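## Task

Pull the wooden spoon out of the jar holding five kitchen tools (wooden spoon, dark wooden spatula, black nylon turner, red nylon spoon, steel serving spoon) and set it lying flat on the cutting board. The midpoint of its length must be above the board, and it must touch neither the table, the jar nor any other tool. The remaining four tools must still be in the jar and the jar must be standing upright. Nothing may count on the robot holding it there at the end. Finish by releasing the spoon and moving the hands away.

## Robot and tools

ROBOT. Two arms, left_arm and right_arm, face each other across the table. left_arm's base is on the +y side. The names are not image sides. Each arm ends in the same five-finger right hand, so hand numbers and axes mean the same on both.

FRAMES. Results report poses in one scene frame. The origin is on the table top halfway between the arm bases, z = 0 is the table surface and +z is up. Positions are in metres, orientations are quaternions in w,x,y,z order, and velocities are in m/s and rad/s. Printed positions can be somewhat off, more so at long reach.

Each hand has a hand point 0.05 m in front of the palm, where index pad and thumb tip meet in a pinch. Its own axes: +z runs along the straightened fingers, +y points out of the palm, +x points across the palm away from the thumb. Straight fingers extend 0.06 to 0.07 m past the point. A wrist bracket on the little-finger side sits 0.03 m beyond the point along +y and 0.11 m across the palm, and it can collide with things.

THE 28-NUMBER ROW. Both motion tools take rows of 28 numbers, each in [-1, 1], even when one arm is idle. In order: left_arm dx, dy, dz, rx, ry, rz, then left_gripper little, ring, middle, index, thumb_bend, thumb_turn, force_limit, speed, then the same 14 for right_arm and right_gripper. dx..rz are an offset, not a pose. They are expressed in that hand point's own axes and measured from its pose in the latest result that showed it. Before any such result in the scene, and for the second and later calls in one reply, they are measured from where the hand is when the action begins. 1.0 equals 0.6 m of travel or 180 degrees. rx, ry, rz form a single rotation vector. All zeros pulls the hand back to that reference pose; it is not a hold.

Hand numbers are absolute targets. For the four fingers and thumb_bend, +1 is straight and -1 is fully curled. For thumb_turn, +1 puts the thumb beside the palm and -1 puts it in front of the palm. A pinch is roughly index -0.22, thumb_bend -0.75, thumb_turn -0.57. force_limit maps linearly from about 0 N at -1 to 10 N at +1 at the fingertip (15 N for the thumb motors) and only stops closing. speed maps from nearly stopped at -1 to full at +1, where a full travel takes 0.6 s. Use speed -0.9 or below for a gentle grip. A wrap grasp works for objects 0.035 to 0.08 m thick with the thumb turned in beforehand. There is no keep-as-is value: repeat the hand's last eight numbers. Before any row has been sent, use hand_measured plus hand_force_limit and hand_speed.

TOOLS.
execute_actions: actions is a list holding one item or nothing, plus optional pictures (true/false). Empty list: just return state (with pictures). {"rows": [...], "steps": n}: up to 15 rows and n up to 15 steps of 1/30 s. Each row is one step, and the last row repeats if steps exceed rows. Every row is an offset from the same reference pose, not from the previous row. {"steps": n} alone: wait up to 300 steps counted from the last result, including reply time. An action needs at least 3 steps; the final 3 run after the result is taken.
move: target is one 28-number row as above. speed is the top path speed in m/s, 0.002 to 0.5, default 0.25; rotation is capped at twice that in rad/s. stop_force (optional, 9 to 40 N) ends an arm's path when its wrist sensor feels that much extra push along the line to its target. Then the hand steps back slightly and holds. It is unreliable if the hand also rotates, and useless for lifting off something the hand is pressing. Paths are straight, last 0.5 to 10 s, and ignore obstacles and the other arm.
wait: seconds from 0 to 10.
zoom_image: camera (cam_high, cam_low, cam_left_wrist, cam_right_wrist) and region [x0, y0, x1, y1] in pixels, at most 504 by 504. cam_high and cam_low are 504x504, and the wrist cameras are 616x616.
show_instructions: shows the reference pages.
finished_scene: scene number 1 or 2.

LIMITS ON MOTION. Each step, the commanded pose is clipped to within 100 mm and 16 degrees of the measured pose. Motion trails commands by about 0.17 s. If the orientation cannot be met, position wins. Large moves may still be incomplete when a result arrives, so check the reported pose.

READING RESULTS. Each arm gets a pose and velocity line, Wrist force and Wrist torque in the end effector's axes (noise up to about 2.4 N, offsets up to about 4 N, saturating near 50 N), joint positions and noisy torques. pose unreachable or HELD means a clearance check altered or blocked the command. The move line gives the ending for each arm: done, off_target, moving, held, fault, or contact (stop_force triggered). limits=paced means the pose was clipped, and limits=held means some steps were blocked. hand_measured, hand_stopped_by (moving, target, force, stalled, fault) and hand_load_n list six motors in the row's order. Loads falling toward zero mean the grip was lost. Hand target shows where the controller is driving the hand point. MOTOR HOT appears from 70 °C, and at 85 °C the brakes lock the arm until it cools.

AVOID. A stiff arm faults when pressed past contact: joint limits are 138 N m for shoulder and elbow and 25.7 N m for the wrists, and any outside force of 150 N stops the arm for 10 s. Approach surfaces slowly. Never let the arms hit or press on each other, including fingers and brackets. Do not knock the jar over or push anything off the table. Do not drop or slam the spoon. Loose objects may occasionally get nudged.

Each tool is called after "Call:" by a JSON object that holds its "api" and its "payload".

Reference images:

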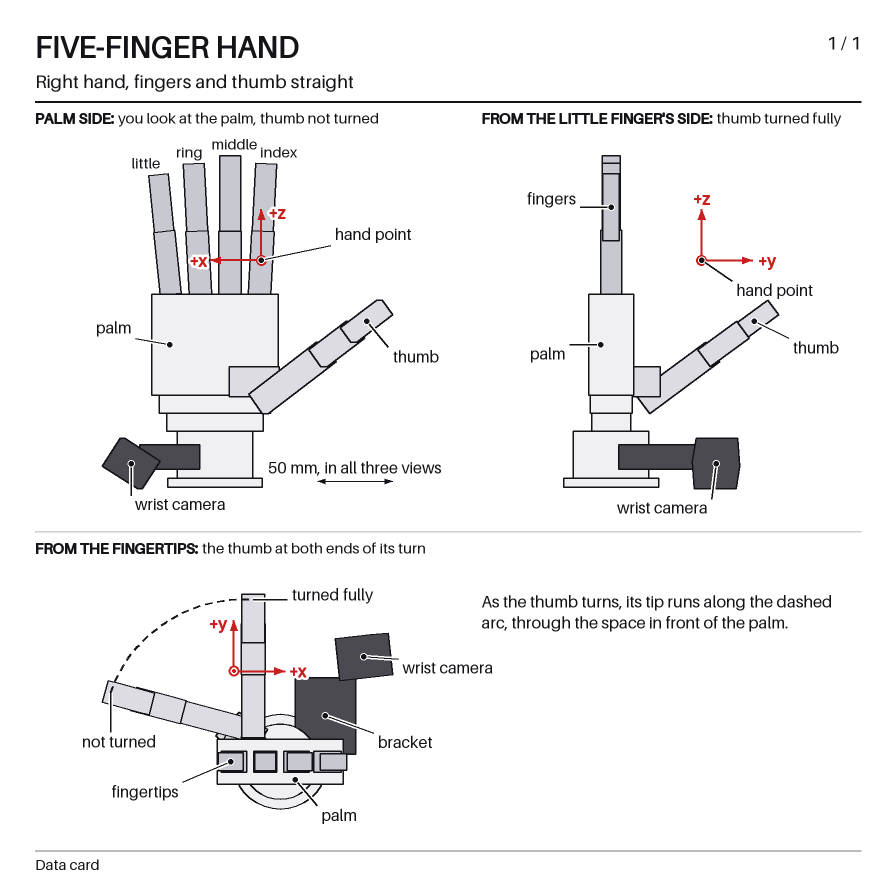

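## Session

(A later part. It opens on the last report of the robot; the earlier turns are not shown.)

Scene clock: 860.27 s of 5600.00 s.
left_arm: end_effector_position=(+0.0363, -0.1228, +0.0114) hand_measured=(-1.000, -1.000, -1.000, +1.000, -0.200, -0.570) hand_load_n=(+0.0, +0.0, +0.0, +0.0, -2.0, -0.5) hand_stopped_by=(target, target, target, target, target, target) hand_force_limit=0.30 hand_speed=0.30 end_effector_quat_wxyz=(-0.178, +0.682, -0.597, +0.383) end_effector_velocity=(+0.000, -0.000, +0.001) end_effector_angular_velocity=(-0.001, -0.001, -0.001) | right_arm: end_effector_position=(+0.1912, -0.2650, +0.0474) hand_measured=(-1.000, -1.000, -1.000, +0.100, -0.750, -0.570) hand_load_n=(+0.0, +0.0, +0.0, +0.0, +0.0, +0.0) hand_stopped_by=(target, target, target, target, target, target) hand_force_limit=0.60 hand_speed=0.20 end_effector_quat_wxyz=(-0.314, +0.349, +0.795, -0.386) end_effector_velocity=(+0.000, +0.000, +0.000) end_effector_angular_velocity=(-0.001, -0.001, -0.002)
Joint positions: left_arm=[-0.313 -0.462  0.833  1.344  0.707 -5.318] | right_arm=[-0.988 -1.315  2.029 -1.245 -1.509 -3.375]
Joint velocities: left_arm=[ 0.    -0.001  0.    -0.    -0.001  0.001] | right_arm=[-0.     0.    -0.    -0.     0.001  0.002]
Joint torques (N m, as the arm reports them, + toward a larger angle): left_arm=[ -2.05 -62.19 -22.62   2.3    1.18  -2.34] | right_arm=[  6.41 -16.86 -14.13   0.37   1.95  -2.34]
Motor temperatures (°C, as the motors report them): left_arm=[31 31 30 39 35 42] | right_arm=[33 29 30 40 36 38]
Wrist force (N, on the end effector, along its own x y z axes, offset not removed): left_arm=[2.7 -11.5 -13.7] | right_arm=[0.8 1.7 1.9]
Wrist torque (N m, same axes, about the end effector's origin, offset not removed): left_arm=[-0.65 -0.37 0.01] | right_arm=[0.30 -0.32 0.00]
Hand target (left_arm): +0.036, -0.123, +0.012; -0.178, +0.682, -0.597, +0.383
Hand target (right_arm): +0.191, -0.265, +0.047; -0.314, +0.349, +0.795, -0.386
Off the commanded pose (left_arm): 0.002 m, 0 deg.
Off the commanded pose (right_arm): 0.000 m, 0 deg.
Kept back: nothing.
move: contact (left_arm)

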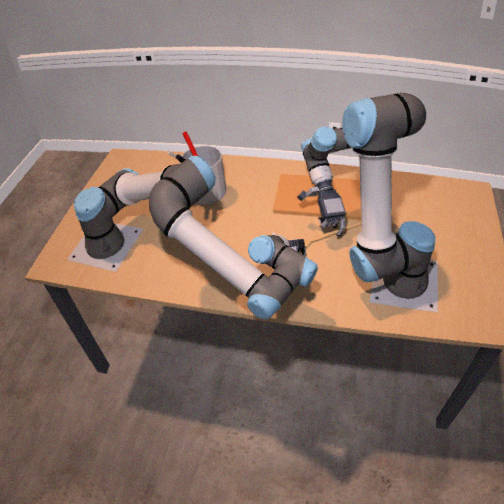

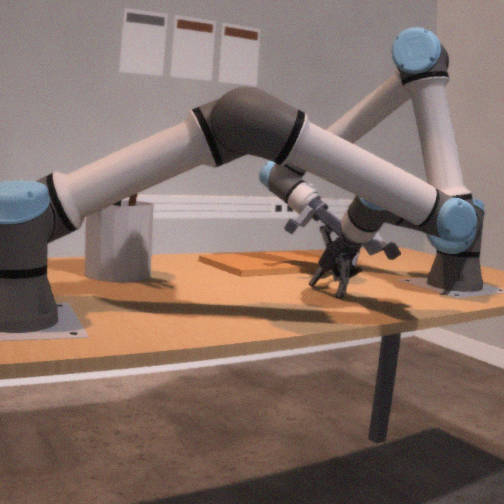

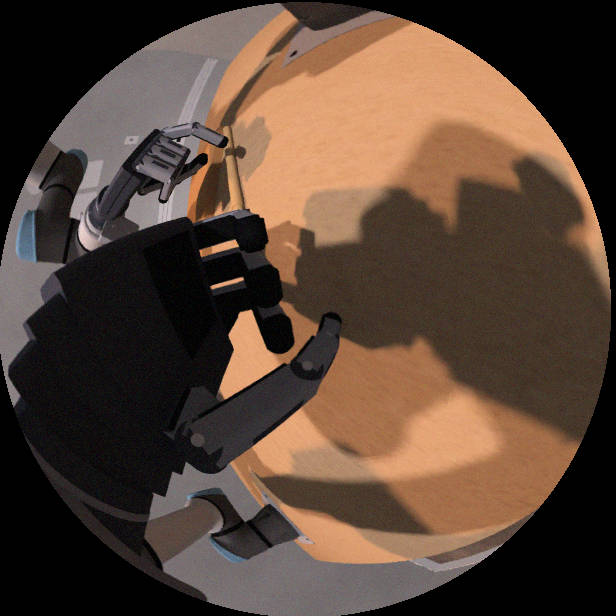

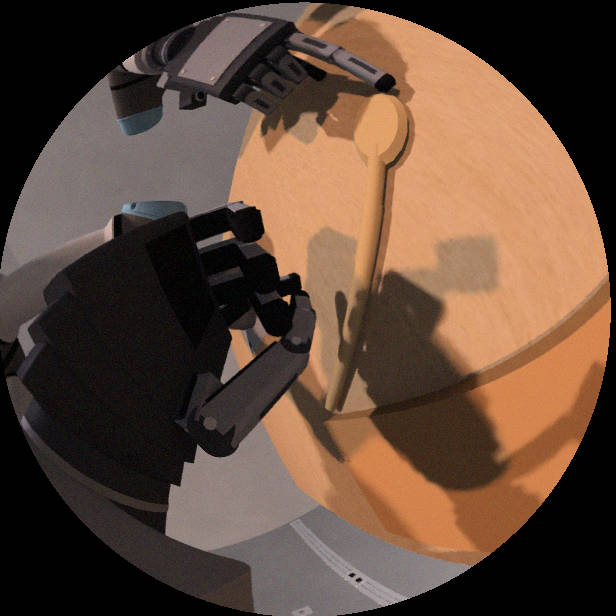

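Call:
{"api": "move", "payload": {"target": [0.025,-0.020,-0.005,0,0,0,-1,-1,-1,1,-0.4,-0.57,0.3,0.3, 0,0,0,0,0,0,-1,-1,-1,0.1,-0.75,-0.57,0.6,0.2], "speed": 0.02}}

Call:
{"api": "move", "payload": {"target": [-0.010,0.023,0.021,0,0,0,-1,-1,-1,1,-0.4,-0.57,0.3,0.3, 0,0,0,0,0,0,-1,-1,-1,0.1,-0.75,-0.57,0.6,0.2], "speed": 0.005, "stop_force": 9}}

Scene clock: 861.77 s of 5600.00 s.
left_arm: end_effector_position=(+0.0421, -0.1335, +0.0262) hand_measured=(-1.000, -1.000, -1.000, +1.000, -0.400, -0.570) hand_load_n=(+0.0, +0.0, +0.0, +0.0, +0.0, +0.0) hand_stopped_by=(target, target, target, target, target, target) hand_force_limit=0.30 hand_speed=0.30 end_effector_quat_wxyz=(-0.178, +0.682, -0.597, +0.383) end_effector_velocity=(+0.002, -0.001, +0.002) end_effector_angular_velocity=(+0.003, -0.001, +0.001) | right_arm: end_effector_position=(+0.1912, -0.2650, +0.0474) hand_measured=(-1.000, -1.000, -1.000, +0.100, -0.750, -0.570) hand_load_n=(+0.0, +0.0, +0.0, +0.0, +0.0, +0.0) hand_stopped_by=(target, target, target, target, target, target) hand_force_limit=0.60 hand_speed=0.20 end_effector_quat_wxyz=(-0.314, +0.349, +0.795, -0.386) end_effector_velocity=(-0.000, +0.000, -0.000) end_effector_angular_velocity=(+0.002, +0.001, +0.002)
Joint positions: left_arm=[-0.298 -0.45   0.764  1.384  0.705 -5.296] | right_arm=[-0.988 -1.315  2.029 -1.245 -1.509 -3.375]
Joint velocities: left_arm=[ 0.004  0.004 -0.012  0.008 -0.     0.004] | right_arm=[ 0.001  0.    -0.     0.     0.    -0.002]
Joint torques (N m, as the arm reports them, + toward a larger angle): left_arm=[  7.1  -45.78 -26.32   4.45  -3.39   2.48] | right_arm=[  6.22 -17.17 -15.1    1.06   1.98  -2.37]
Motor temperatures (°C, as the motors report them): left_arm=[31 31 30 39 35 42] | right_arm=[33 29 30 40 36 38]
Wrist force (N, on the end effector, along its own x y z axes, offset not removed): left_arm=[-0.1 -0.6 1.8] | right_arm=[0.6 1.4 3.5]
Wrist torque (N m, same axes, about the end effector's origin, offset not removed): left_arm=[-0.05 -0.27 0.08] | right_arm=[0.19 -0.33 -0.03]
Hand target (left_arm): +0.042, -0.134, +0.026; -0.178, +0.682, -0.597, +0.383
Hand target (right_arm): +0.191, -0.265, +0.047; -0.314, +0.349, +0.795, -0.386
Off the commanded pose (left_arm): 0.000 m, 0 deg.
Off the commanded pose (right_arm): 0.000 m, 0 deg.
Kept back: nothing.
move: done

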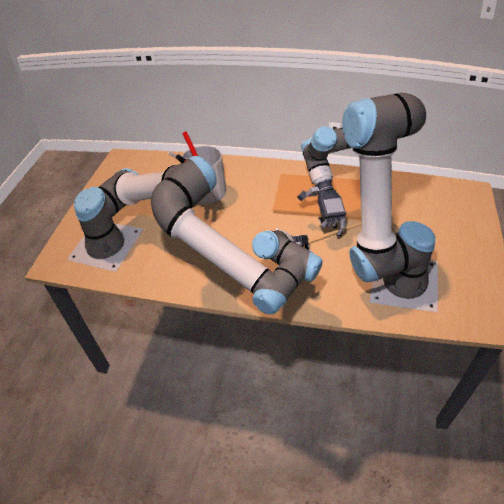

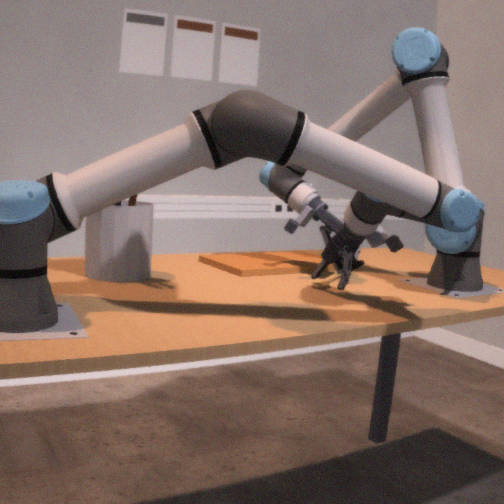

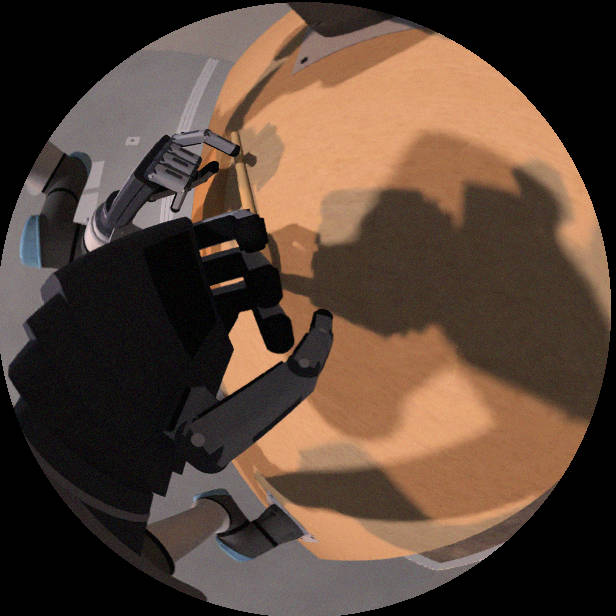

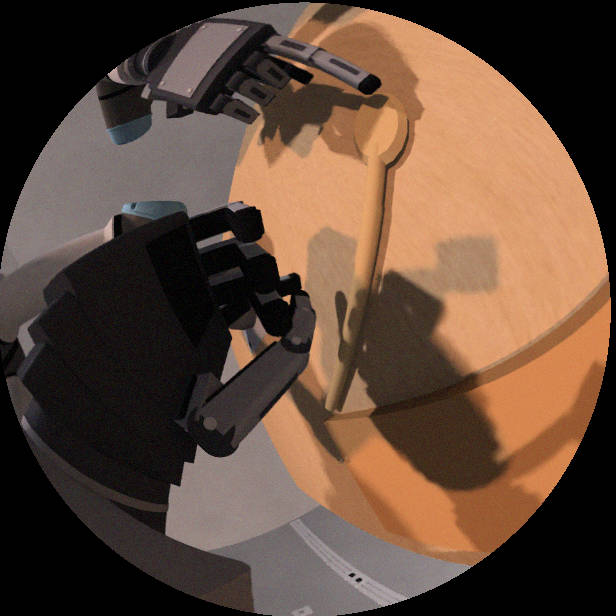

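Scene clock: 864.80 s of 5600.00 s.
left_arm: end_effector_position=(+0.0420, -0.1336, +0.0128) hand_measured=(-1.000, -1.000, -1.000, +1.000, -0.400, -0.570) hand_load_n=(+0.0, +0.0, +0.0, +1.0, +0.0, +0.0) hand_stopped_by=(target, target, target, target, target, target) hand_force_limit=0.30 hand_speed=0.30 end_effector_quat_wxyz=(-0.178, +0.682, -0.597, +0.383) end_effector_velocity=(-0.001, -0.000, +0.002) end_effector_angular_velocity=(-0.003, +0.002, -0.002) | right_arm: end_effector_position=(+0.1912, -0.2650, +0.0474) hand_measured=(-1.000, -1.000, -1.000, +0.100, -0.750, -0.570) hand_load_n=(+0.0, +0.0, +0.0, +0.0, +0.0, +0.0) hand_stopped_by=(target, target, target, target, target, target) hand_force_limit=0.60 hand_speed=0.20 end_effector_quat_wxyz=(-0.314, +0.349, +0.795, -0.386) end_effector_velocity=(+0.000, +0.000, +0.000) end_effector_angular_velocity=(+0.000, +0.000, -0.001)
Joint positions: left_arm=[-0.298 -0.435  0.77   1.364  0.705 -5.296] | right_arm=[-0.988 -1.315  2.029 -1.245 -1.509 -3.375]
Joint velocities: left_arm=[-0.001 -0.003  0.    -0.001  0.     0.   ] | right_arm=[-0. -0. -0.  0.  0. -0.]
Joint torques (N m, as the arm reports them, + toward a larger angle): left_arm=[ -2.26 -61.12 -18.86   1.46   0.84  -2.43] | right_arm=[  5.26 -17.14 -14.83   0.75   1.85  -2.33]
Motor temperatures (°C, as the motors report them): left_arm=[31 31 30 39 35 42] | right_arm=[33 29 30 40 36 38]
Wrist force (N, on the end effector, along its own x y z axes, offset not removed): left_arm=[4.9 -10.2 -15.4] | right_arm=[2.4 1.1 2.1]
Wrist torque (N m, same axes, about the end effector's origin, offset not removed): left_arm=[1.28 -0.01 0.35] | right_arm=[0.18 -0.71 0.19]
Hand target (left_arm): +0.042, -0.134, +0.013; -0.178, +0.682, -0.597, +0.383
Hand target (right_arm): +0.191, -0.265, +0.047; -0.314, +0.349, +0.795, -0.386
Off the commanded pose (left_arm): 0.006 m, 0 deg.
Off the commanded pose (right_arm): 0.000 m, 0 deg.
Kept back: nothing.
move: contact (left_arm)

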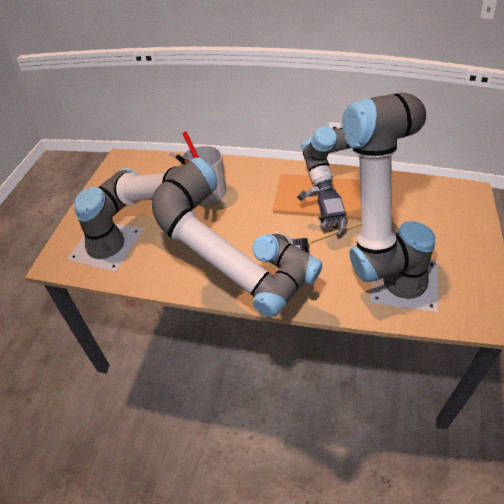

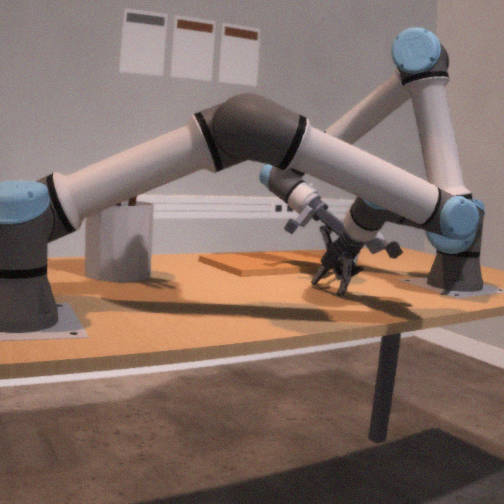

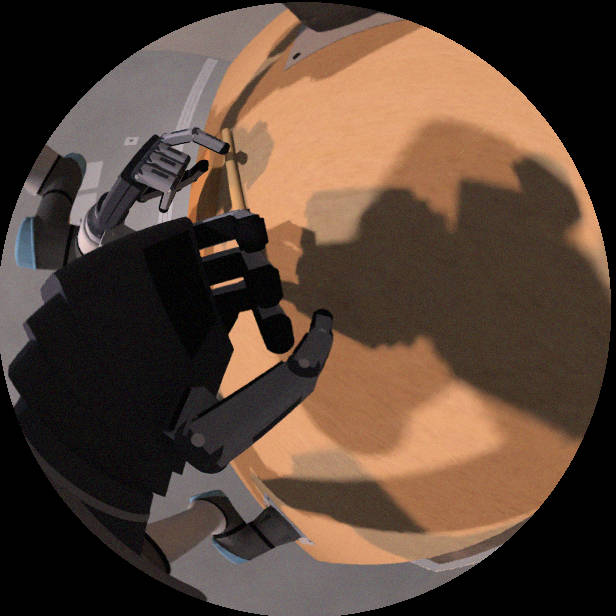

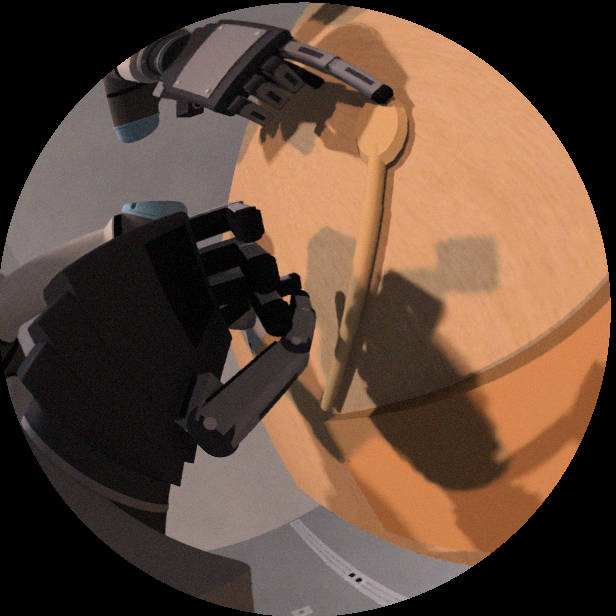

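Call:
{"api": "execute_actions", "payload": {"actions": []}}

Scene clock: 865.07 s of 5600.00 s.
left_arm: end_effector_position=(+0.0420, -0.1336, +0.0132) hand_measured=(-1.000, -1.000, -1.000, +1.000, -0.400, -0.570) hand_load_n=(+0.0, +0.0, +0.0, +0.5, +0.0, +0.0) hand_stopped_by=(target, target, target, target, target, target) hand_force_limit=0.30 hand_speed=0.30 end_effector_quat_wxyz=(-0.178, +0.682, -0.597, +0.383) end_effector_velocity=(+0.000, +0.000, +0.001) end_effector_angular_velocity=(+0.002, -0.001, -0.001) | right_arm: end_effector_position=(+0.1912, -0.2650, +0.0474) hand_measured=(-1.000, -1.000, -1.000, +0.100, -0.750, -0.570) hand_load_n=(+0.0, +0.0, +0.0, +0.0, +0.0, +0.0) hand_stopped_by=(target, target, target, target, target, target) hand_force_limit=0.60 hand_speed=0.20 end_effector_quat_wxyz=(-0.314, +0.349, +0.795, -0.386) end_effector_velocity=(-0.000, +0.000, -0.000) end_effector_angular_velocity=(-0.000, +0.000, +0.001)
Joint positions: left_arm=[-0.298 -0.435  0.77   1.364  0.705 -5.296] | right_arm=[-0.988 -1.315  2.029 -1.245 -1.509 -3.375]
Joint velocities: left_arm=[ 0.    -0.001 -0.     0.002  0.     0.001] | right_arm=[ 0.001  0.     0.    -0.     0.     0.   ]
Joint torques (N m, as the arm reports them, + toward a larger angle): left_arm=[ -1.09 -65.52 -23.61   3.31   2.92  -2.39] | right_arm=[  5.57 -16.28 -14.3    0.98   1.82  -2.17]
Motor temperatures (°C, as the motors report them): left_arm=[31 31 30 39 35 42] | right_arm=[33 29 30 40 36 38]
Wrist force (N, on the end effector, along its own x y z axes, offset not removed): left_arm=[4.3 -7.2 -10.1] | right_arm=[2.3 2.6 2.1]
Wrist torque (N m, same axes, about the end effector's origin, offset not removed): left_arm=[0.94 -0.18 0.39] | right_arm=[0.37 -0.58 0.14]
Hand target (left_arm): +0.042, -0.134, +0.013; -0.178, +0.682, -0.597, +0.383
Hand target (right_arm): +0.191, -0.265, +0.047; -0.314, +0.349, +0.795, -0.386
Off the commanded pose (left_arm): 0.007 m, 0 deg.
Off the commanded pose (right_arm): 0.000 m, 0 deg.
Kept back: nothing.
Steps of this call (steps 1 to 8: nothing new was sent). Readings (end_effector_position | what the end effector reports):
1: left_arm (+0.0420, -0.1336, +0.0129) | right_arm (+0.1912, -0.2650, +0.0474) | left_arm hand_measured=(-1.000, -1.000, -1.000, +1.000, -0.400, -0.570) hand_load_n=(+0.0, +0.0, +0.0, +1.0, +0.0, +0.0) hand_stopped_by=(target, target, target, target, target, target) hand_force_limit=0.30 hand_speed=0.30 | right_arm hand_measured=(-1.000, -1.000, -1.000, +0.100, -0.750, -0.570) hand_load_n=(+0.0, +0.0, +0.0, +0.0, +0.0, +0.0) hand_stopped_by=(target, target, target, target, target, target) hand_force_limit=0.60 hand_speed=0.20
2: left_arm (+0.0420, -0.1336, +0.0129) | right_arm (+0.1912, -0.2650, +0.0474) | left_arm hand_measured=(-1.000, -1.000, -1.000, +1.000, -0.400, -0.570) hand_load_n=(+0.0, +0.0, +0.0, +1.0, +0.0, +0.0) hand_stopped_by=(target, target, target, target, target, target) hand_force_limit=0.30 hand_speed=0.30 | right_arm hand_measured=(-1.000, -1.000, -1.000, +0.100, -0.750, -0.570) hand_load_n=(+0.0, +0.0, +0.0, +0.0, +0.0, +0.0) hand_stopped_by=(target, target, target, target, target, target) hand_force_limit=0.60 hand_speed=0.20
4: left_arm (+0.0420, -0.1336, +0.0130) | right_arm (+0.1912, -0.2650, +0.0474) | left_arm hand_measured=(-1.000, -1.000, -1.000, +1.000, -0.400, -0.570) hand_load_n=(+0.0, +0.0, +0.0, +1.0, +0.0, +0.0) hand_stopped_by=(target, target, target, target, target, target) hand_force_limit=0.30 hand_speed=0.30 | right_arm hand_measured=(-1.000, -1.000, -1.000, +0.100, -0.750, -0.570) hand_load_n=(+0.0, +0.0, +0.0, +0.0, +0.0, +0.0) hand_stopped_by=(target, target, target, target, target, target) hand_force_limit=0.60 hand_speed=0.20
8: the state above

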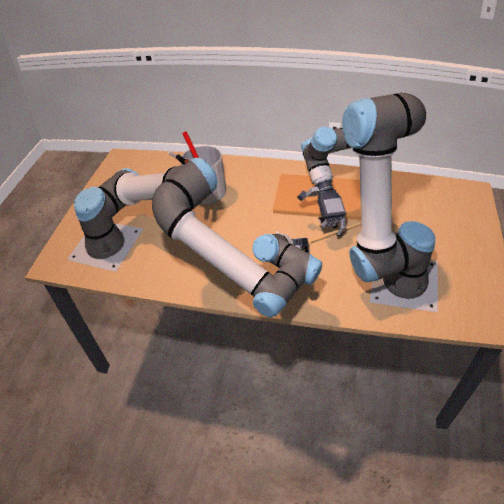

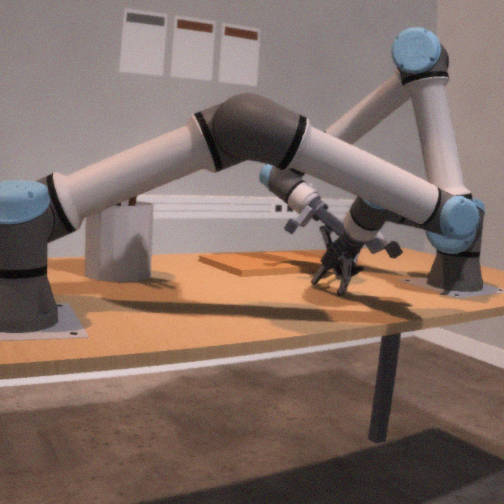

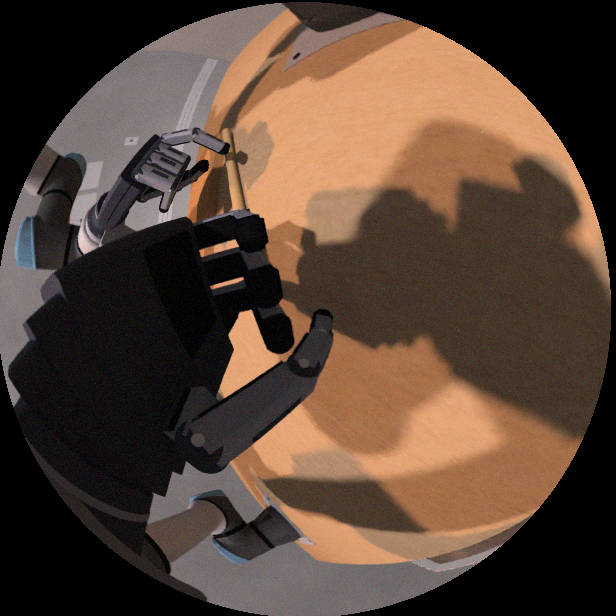

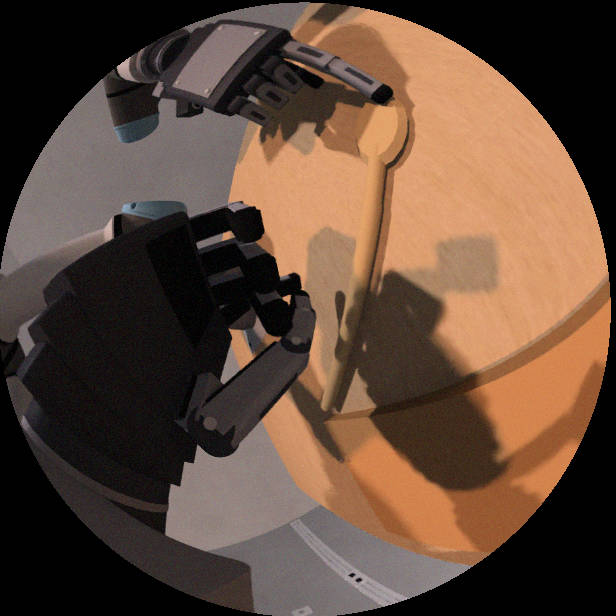

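Call:
{"api": "move", "payload": {"target": [0,0,0,0,0,0,-1,-1,-1,1,-0.4,-0.57,0.3,0.3, -0.0122,0.044,0.0268,0,0,0,-1,-1,-1,0.1,-0.75,-0.57,0.6,0.2], "speed": 0.008, "stop_force": 9}}

Call:
{"api": "zoom_image", "payload": {"camera": "cam_left_wrist", "region": [120,60,420,360]}}

Scene clock: 870.17 s of 5600.00 s.
left_arm: end_effector_position=(+0.0420, -0.1336, +0.0132) hand_measured=(-1.000, -1.000, -1.000, +1.000, -0.400, -0.570) hand_load_n=(+0.0, +0.0, +0.0, +0.5, +0.0, +0.0) hand_stopped_by=(target, target, target, target, target, target) hand_force_limit=0.30 hand_speed=0.30 end_effector_quat_wxyz=(-0.178, +0.682, -0.597, +0.383) end_effector_velocity=(-0.000, +0.000, +0.000) end_effector_angular_velocity=(+0.000, +0.001, -0.001) | right_arm: end_effector_position=(+0.1911, -0.2650, +0.0162) hand_measured=(-1.000, -1.000, -1.000, +0.100, -0.750, -0.570) hand_load_n=(+0.0, +0.0, +0.0, -1.0, +0.0, +0.0) hand_stopped_by=(target, target, target, target, target, target) hand_force_limit=0.60 hand_speed=0.20 end_effector_quat_wxyz=(-0.314, +0.349, +0.795, -0.386) end_effector_velocity=(-0.001, -0.000, +0.002) end_effector_angular_velocity=(-0.000, +0.002, -0.001)
Joint positions: left_arm=[-0.298 -0.435  0.77   1.364  0.705 -5.296] | right_arm=[-0.988 -1.259  2.058 -1.33  -1.509 -3.375]
Joint velocities: left_arm=[-0.001 -0.001  0.     0.     0.001  0.001] | right_arm=[ 0.    -0.004 -0.     0.006  0.002 -0.   ]
Joint torques (N m, as the arm reports them, + toward a larger angle): left_arm=[  4.43 -38.48  -7.98  -1.94  -1.38  -2.12] | right_arm=[ -4.39 -32.48 -18.52  -0.13  -1.14  -2.24]
Motor temperatures (°C, as the motors report them): left_arm=[31 31 30 39 35 42] | right_arm=[33 29 30 40 36 38]
Wrist force (N, on the end effector, along its own x y z axes, offset not removed): left_arm=[4.2 -7.2 -8.1] | right_arm=[6.4 -14.9 -8.2]
Wrist torque (N m, same axes, about the end effector's origin, offset not removed): left_arm=[0.69 -0.24 0.32] | right_arm=[0.78 -0.69 0.27]
Hand target (left_arm): +0.042, -0.134, +0.013; -0.178, +0.682, -0.597, +0.383
Hand target (right_arm): +0.191, -0.265, +0.017; -0.314, +0.349, +0.795, -0.386
Off the commanded pose (left_arm): 0.000 m, 0 deg.
Off the commanded pose (right_arm): 0.001 m, 0 deg.
Kept back: nothing.
move: contact (right_arm)

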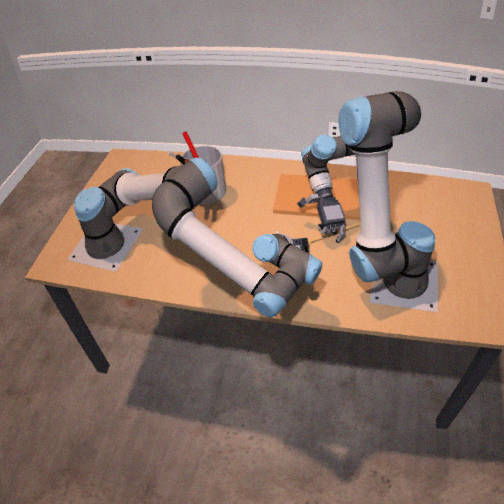

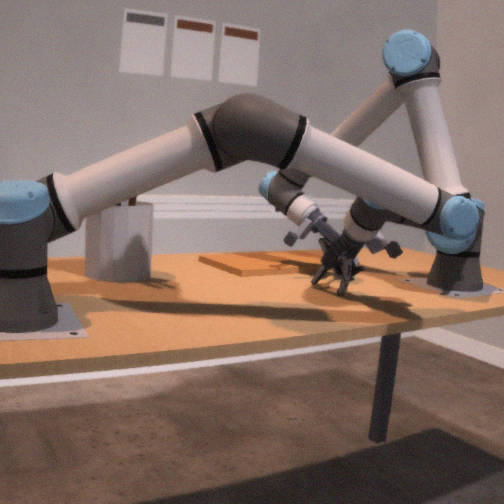

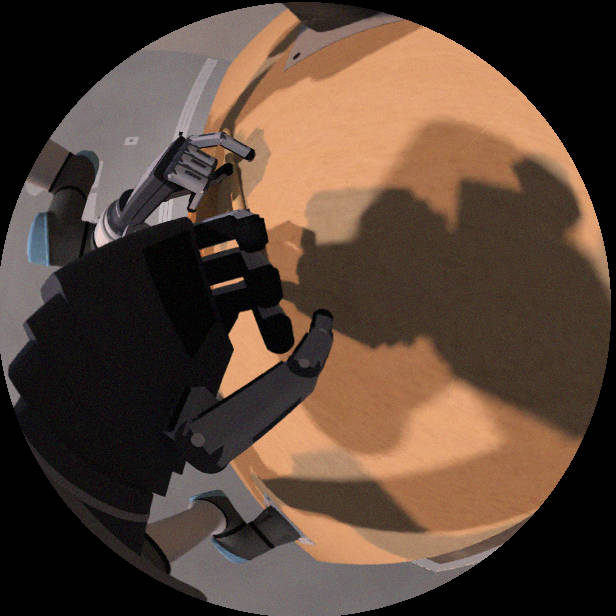

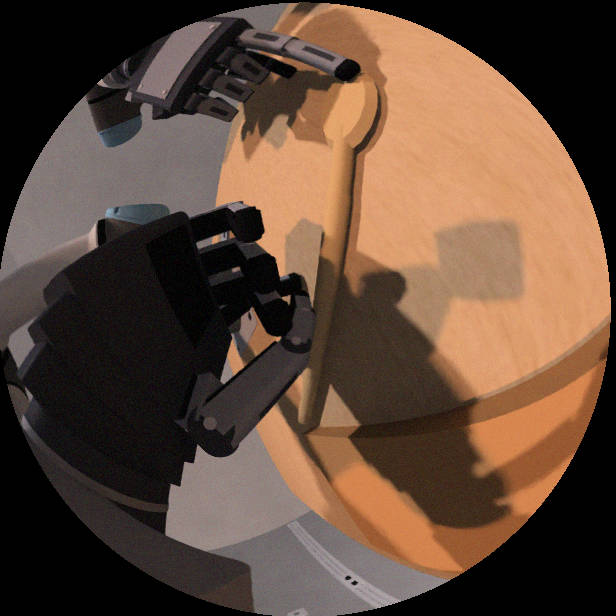

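Region (120, 60, 420, 360) of cam_left_wrist's 616x616 image, scaled by 1.680, with more detail than that image has.

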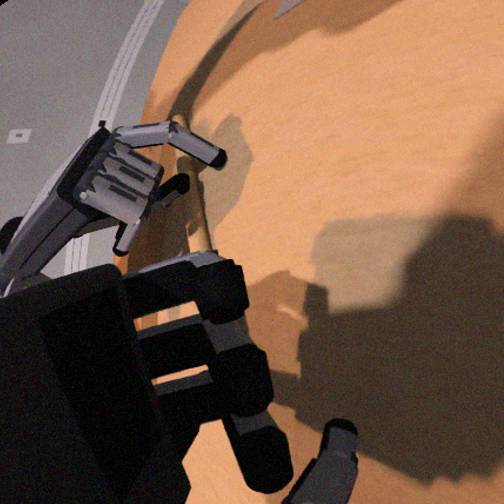

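Call:
{"api": "execute_actions", "payload": {"actions": [{"rows":[[0,0,0,0,0,0,-1,-1,-1,1,-0.4,-0.57,0.3,0.3, 0,0,0,0,0,0,-1,-1,-1,-0.4,-0.75,-0.57,0.6,-0.5]],"steps":15}]}}

Call:
{"api": "wait", "payload": {"seconds": 1.5}}

Call:
{"api": "zoom_image", "payload": {"camera": "cam_left_wrist", "region": [120,60,420,360]}}

Scene clock: 870.63 s of 5600.00 s.
left_arm: end_effector_position=(+0.0420, -0.1336, +0.0132) hand_measured=(-1.000, -1.000, -1.000, +1.000, -0.400, -0.570) hand_load_n=(+0.0, +0.0, +0.0, +0.5, +0.0, +0.0) hand_stopped_by=(target, target, target, target, target, target) hand_force_limit=0.30 hand_speed=0.30 end_effector_quat_wxyz=(-0.178, +0.682, -0.597, +0.383) end_effector_velocity=(-0.000, -0.000, +0.001) end_effector_angular_velocity=(-0.001, -0.000, -0.000) | right_arm: end_effector_position=(+0.1912, -0.2650, +0.0163) hand_measured=(-1.000, -1.000, -1.000, -0.148, -0.750, -0.570) hand_load_n=(+0.0, +0.0, +0.0, +0.0, +0.0, +0.0) hand_stopped_by=(target, target, target, moving, target, target) hand_force_limit=0.60 hand_speed=-0.50 end_effector_quat_wxyz=(-0.314, +0.349, +0.795, -0.386) end_effector_velocity=(-0.000, +0.000, -0.000) end_effector_angular_velocity=(-0.000, +0.001, +0.000)
Joint positions: left_arm=[-0.298 -0.435  0.77   1.364  0.705 -5.296] | right_arm=[-0.988 -1.259  2.058 -1.33  -1.509 -3.375]
Joint velocities: left_arm=[-0.    -0.001  0.     0.    -0.    -0.   ] | right_arm=[ 0.     0.001  0.    -0.001 -0.    -0.   ]
Joint torques (N m, as the arm reports them, + toward a larger angle): left_arm=[  4.82 -38.6   -7.98  -1.94  -1.36  -2.13] | right_arm=[ -4.02 -17.01 -13.54  -2.49  -1.19  -2.2 ]
Motor temperatures (°C, as the motors report them): left_arm=[31 31 30 39 35 42] | right_arm=[33 29 30 40 36 38]
Wrist force (N, on the end effector, along its own x y z axes, offset not removed): left_arm=[2.4 -7.0 -9.8] | right_arm=[2.3 2.6 3.1]
Wrist torque (N m, same axes, about the end effector's origin, offset not removed): left_arm=[0.89 0.01 0.21] | right_arm=[0.43 -0.60 0.24]
Steps of this call (steps 1 to 2: nothing new was sent; steps 3 to 14: the first 12 steps of this action). Readings (end_effector_position | what the end effector reports):
3: left_arm (+0.0420, -0.1336, +0.0132) | right_arm (+0.1911, -0.2650, +0.0164) | left_arm hand_measured=(-1.000, -1.000, -1.000, +1.000, -0.400, -0.570) hand_load_n=(+0.0, +0.0, +0.0, +0.5, +0.0, +0.0) hand_stopped_by=(target, target, target, target, target, target) hand_force_limit=0.30 hand_speed=0.30 | right_arm hand_measured=(-1.000, -1.000, -1.000, +0.100, -0.750, -0.570) hand_load_n=(+0.0, +0.0, +0.0, -1.0, +0.0, +0.0) hand_stopped_by=(target, target, target, moving, target, target) hand_force_limit=0.60 hand_speed=-0.50
4: left_arm (+0.0420, -0.1336, +0.0132) | right_arm (+0.1911, -0.2650, +0.0164) | left_arm hand_measured=(-1.000, -1.000, -1.000, +1.000, -0.400, -0.570) hand_load_n=(+0.0, +0.0, +0.0, +0.5, +0.0, +0.0) hand_stopped_by=(target, target, target, target, target, target) hand_force_limit=0.30 hand_speed=0.30 | right_arm hand_measured=(-1.000, -1.000, -1.000, +0.100, -0.750, -0.570) hand_load_n=(+0.0, +0.0, +0.0, -1.0, +0.0, +0.0) hand_stopped_by=(target, target, target, moving, target, target) hand_force_limit=0.60 hand_speed=-0.50
6: left_arm (+0.0420, -0.1336, +0.0132) | right_arm (+0.1911, -0.2650, +0.0164) | left_arm hand_measured=(-1.000, -1.000, -1.000, +1.000, -0.400, -0.570) hand_load_n=(+0.0, +0.0, +0.0, +0.5, +0.0, +0.0) hand_stopped_by=(target, target, target, target, target, target) hand_force_limit=0.30 hand_speed=0.30 | right_arm hand_measured=(-1.000, -1.000, -1.000, +0.076, -0.750, -0.570) hand_load_n=(+0.0, +0.0, +0.0, +3.5, +0.0, +0.0) hand_stopped_by=(target, target, target, moving, target, target) hand_force_limit=0.60 hand_speed=-0.50
10: left_arm (+0.0420, -0.1336, +0.0132) | right_arm (+0.1911, -0.2650, +0.0164) | left_arm hand_measured=(-1.000, -1.000, -1.000, +1.000, -0.400, -0.570) hand_load_n=(+0.0, +0.0, +0.0, +0.5, +0.0, +0.0) hand_stopped_by=(target, target, target, target, target, target) hand_force_limit=0.30 hand_speed=0.30 | right_arm hand_measured=(-1.000, -1.000, -1.000, -0.036, -0.750, -0.570) hand_load_n=(+0.0, +0.0, +0.0, +0.0, +0.0, +0.0) hand_stopped_by=(target, target, target, moving, target, target) hand_force_limit=0.60 hand_speed=-0.50
14: the state above

Scene clock: 872.23 s of 5600.00 s.
left_arm: end_effector_position=(+0.0420, -0.1336, +0.0132) hand_measured=(-1.000, -1.000, -1.000, +1.000, -0.400, -0.570) hand_load_n=(+0.0, +0.0, +0.0, +0.5, +0.0, +0.0) hand_stopped_by=(target, target, target, target, target, target) hand_force_limit=0.30 hand_speed=0.30 end_effector_quat_wxyz=(-0.178, +0.682, -0.597, +0.383) end_effector_velocity=(+0.000, -0.000, +0.001) end_effector_angular_velocity=(-0.001, +0.000, +0.000) | right_arm: end_effector_position=(+0.1911, -0.2650, +0.0162) hand_measured=(-1.000, -1.000, -1.000, -0.240, -0.750, -0.570) hand_load_n=(+0.0, +0.0, +0.0, +10.5, +1.0, -0.5) hand_stopped_by=(target, target, target, force, target, target) hand_force_limit=0.60 hand_speed=-0.50 end_effector_quat_wxyz=(-0.314, +0.349, +0.795, -0.386) end_effector_velocity=(+0.000, +0.000, +0.000) end_effector_angular_velocity=(+0.001, -0.001, -0.000)
Joint positions: left_arm=[-0.298 -0.435  0.77   1.364  0.705 -5.296] | right_arm=[-0.988 -1.259  2.058 -1.33  -1.509 -3.375]
Joint velocities: left_arm=[ 0.001 -0.001 -0.    -0.    -0.     0.   ] | right_arm=[ 0.    -0.001 -0.     0.     0.001 -0.   ]
Joint torques (N m, as the arm reports them, + toward a larger angle): left_arm=[  4.3  -39.22  -8.04  -2.    -1.29  -2.13] | right_arm=[ -4.41 -17.62  -6.35  -2.21  -1.23  -2.25]
Motor temperatures (°C, as the motors report them): left_arm=[31 31 30 39 35 42] | right_arm=[33 29 30 40 36 38]
Wrist force (N, on the end effector, along its own x y z axes, offset not removed): left_arm=[3.1 -7.6 -9.3] | right_arm=[1.0 1.1 2.1]
Wrist torque (N m, same axes, about the end effector's origin, offset not removed): left_arm=[0.68 -0.07 0.33] | right_arm=[0.21 -0.45 0.06]
Hand target (left_arm): +0.042, -0.134, +0.013; -0.178, +0.682, -0.597, +0.383
Hand target (right_arm): +0.191, -0.265, +0.016; -0.314, +0.349, +0.795, -0.386
Off the commanded pose (left_arm): 0.000 m, 0 deg.
Off the commanded pose (right_arm): 0.000 m, 0 deg.
Kept back: nothing.
Steps of this call (steps 1 to 3: the last 3 steps of your previous action; steps 4 to 48: nothing new was sent). Readings (end_effector_position | what the end effector reports):
1: left_arm (+0.0420, -0.1336, +0.0132) | right_arm (+0.1912, -0.2650, +0.0163) | left_arm hand_measured=(-1.000, -1.000, -1.000, +1.000, -0.400, -0.570) hand_load_n=(+0.0, +0.0, +0.0, +0.5, +0.0, +0.0) hand_stopped_by=(target, target, target, target, target, target) hand_force_limit=0.30 hand_speed=0.30 | right_arm hand_measured=(-1.000, -1.000, -1.000, -0.176, -0.750, -0.570) hand_load_n=(+0.0, +0.0, +0.0, +0.0, +0.0, +0.0) hand_stopped_by=(target, target, target, moving, target, target) hand_force_limit=0.60 hand_speed=-0.50
2: left_arm (+0.0420, -0.1336, +0.0132) | right_arm (+0.1912, -0.2650, +0.0163) | left_arm hand_measured=(-1.000, -1.000, -1.000, +1.000, -0.400, -0.570) hand_load_n=(+0.0, +0.0, +0.0, +0.5, +0.0, +0.0) hand_stopped_by=(target, target, target, target, target, target) hand_force_limit=0.30 hand_speed=0.30 | right_arm hand_measured=(-1.000, -1.000, -1.000, -0.202, -0.750, -0.570) hand_load_n=(+0.0, +0.0, +0.0, +0.0, +0.0, +0.0) hand_stopped_by=(target, target, target, moving, target, target) hand_force_limit=0.60 hand_speed=-0.50
4: left_arm (+0.0420, -0.1336, +0.0132) | right_arm (+0.1912, -0.2650, +0.0163) | left_arm hand_measured=(-1.000, -1.000, -1.000, +1.000, -0.400, -0.570) hand_load_n=(+0.0, +0.0, +0.0, +0.5, +0.0, +0.0) hand_stopped_by=(target, target, target, target, target, target) hand_force_limit=0.30 hand_speed=0.30 | right_arm hand_measured=(-1.000, -1.000, -1.000, -0.242, -0.750, -0.570) hand_load_n=(+0.0, +0.0, +0.0, +11.0, +1.0, -0.5) hand_stopped_by=(target, target, target, force, target, target) hand_force_limit=0.60 hand_speed=-0.50
8: left_arm (+0.0420, -0.1336, +0.0132) | right_arm (+0.1912, -0.2650, +0.0163) | left_arm hand_measured=(-1.000, -1.000, -1.000, +1.000, -0.400, -0.570) hand_load_n=(+0.0, +0.0, +0.0, +0.5, +0.0, +0.0) hand_stopped_by=(target, target, target, target, target, target) hand_force_limit=0.30 hand_speed=0.30 | right_arm hand_measured=(-1.000, -1.000, -1.000, -0.240, -0.750, -0.570) hand_load_n=(+0.0, +0.0, +0.0, +10.5, +1.0, -0.5) hand_stopped_by=(target, target, target, force, target, target) hand_force_limit=0.60 hand_speed=-0.50
48: the state above

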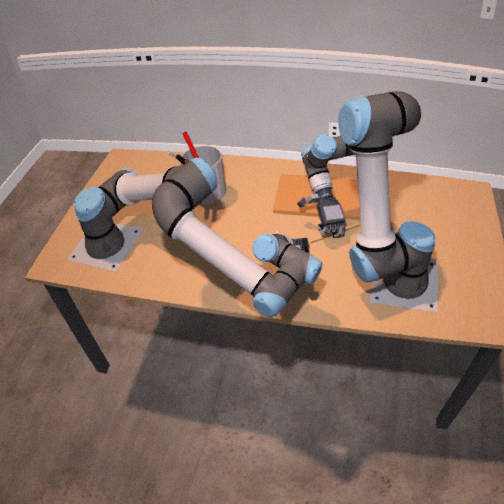

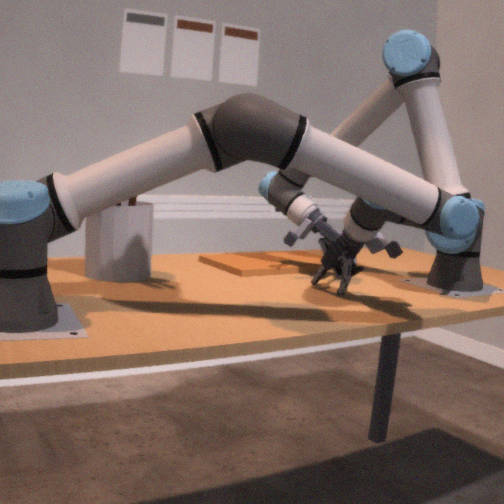

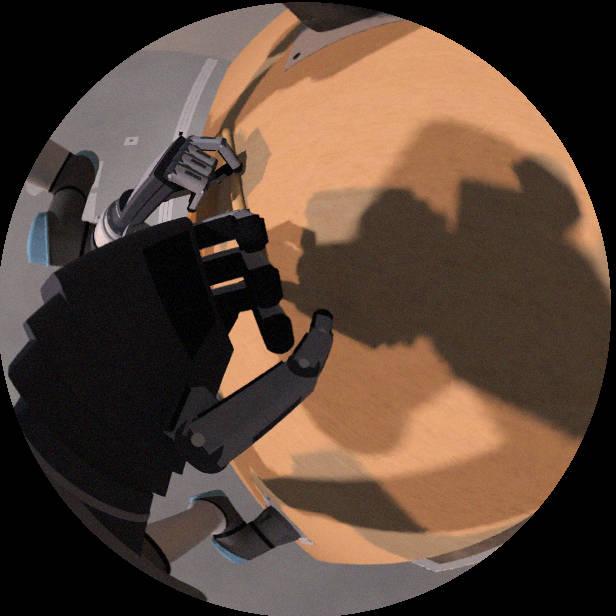

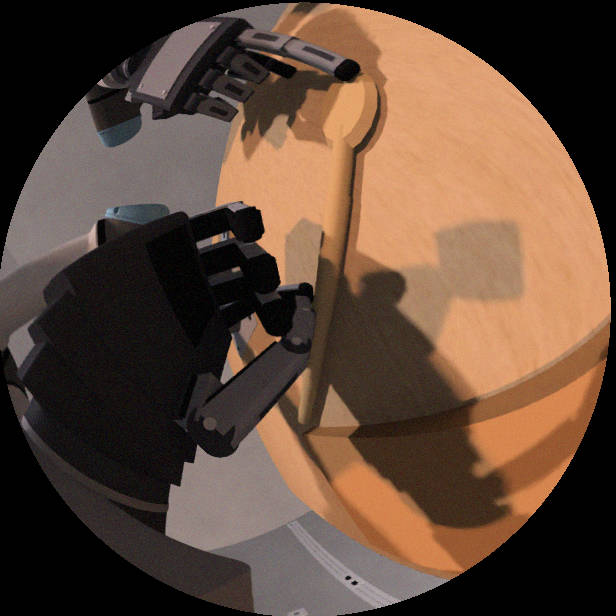

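Region (120, 60, 420, 360) of cam_left_wrist's 616x616 image, scaled by 1.680, with more detail than that image has.

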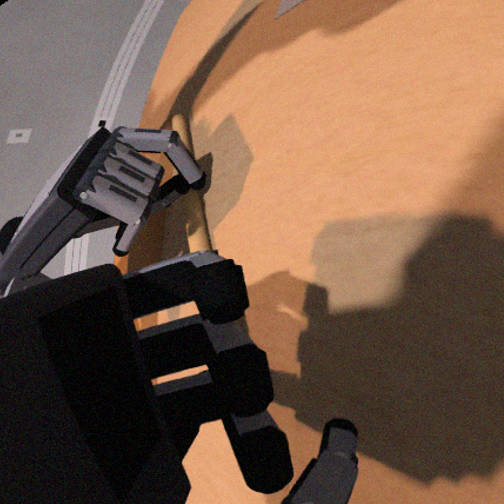

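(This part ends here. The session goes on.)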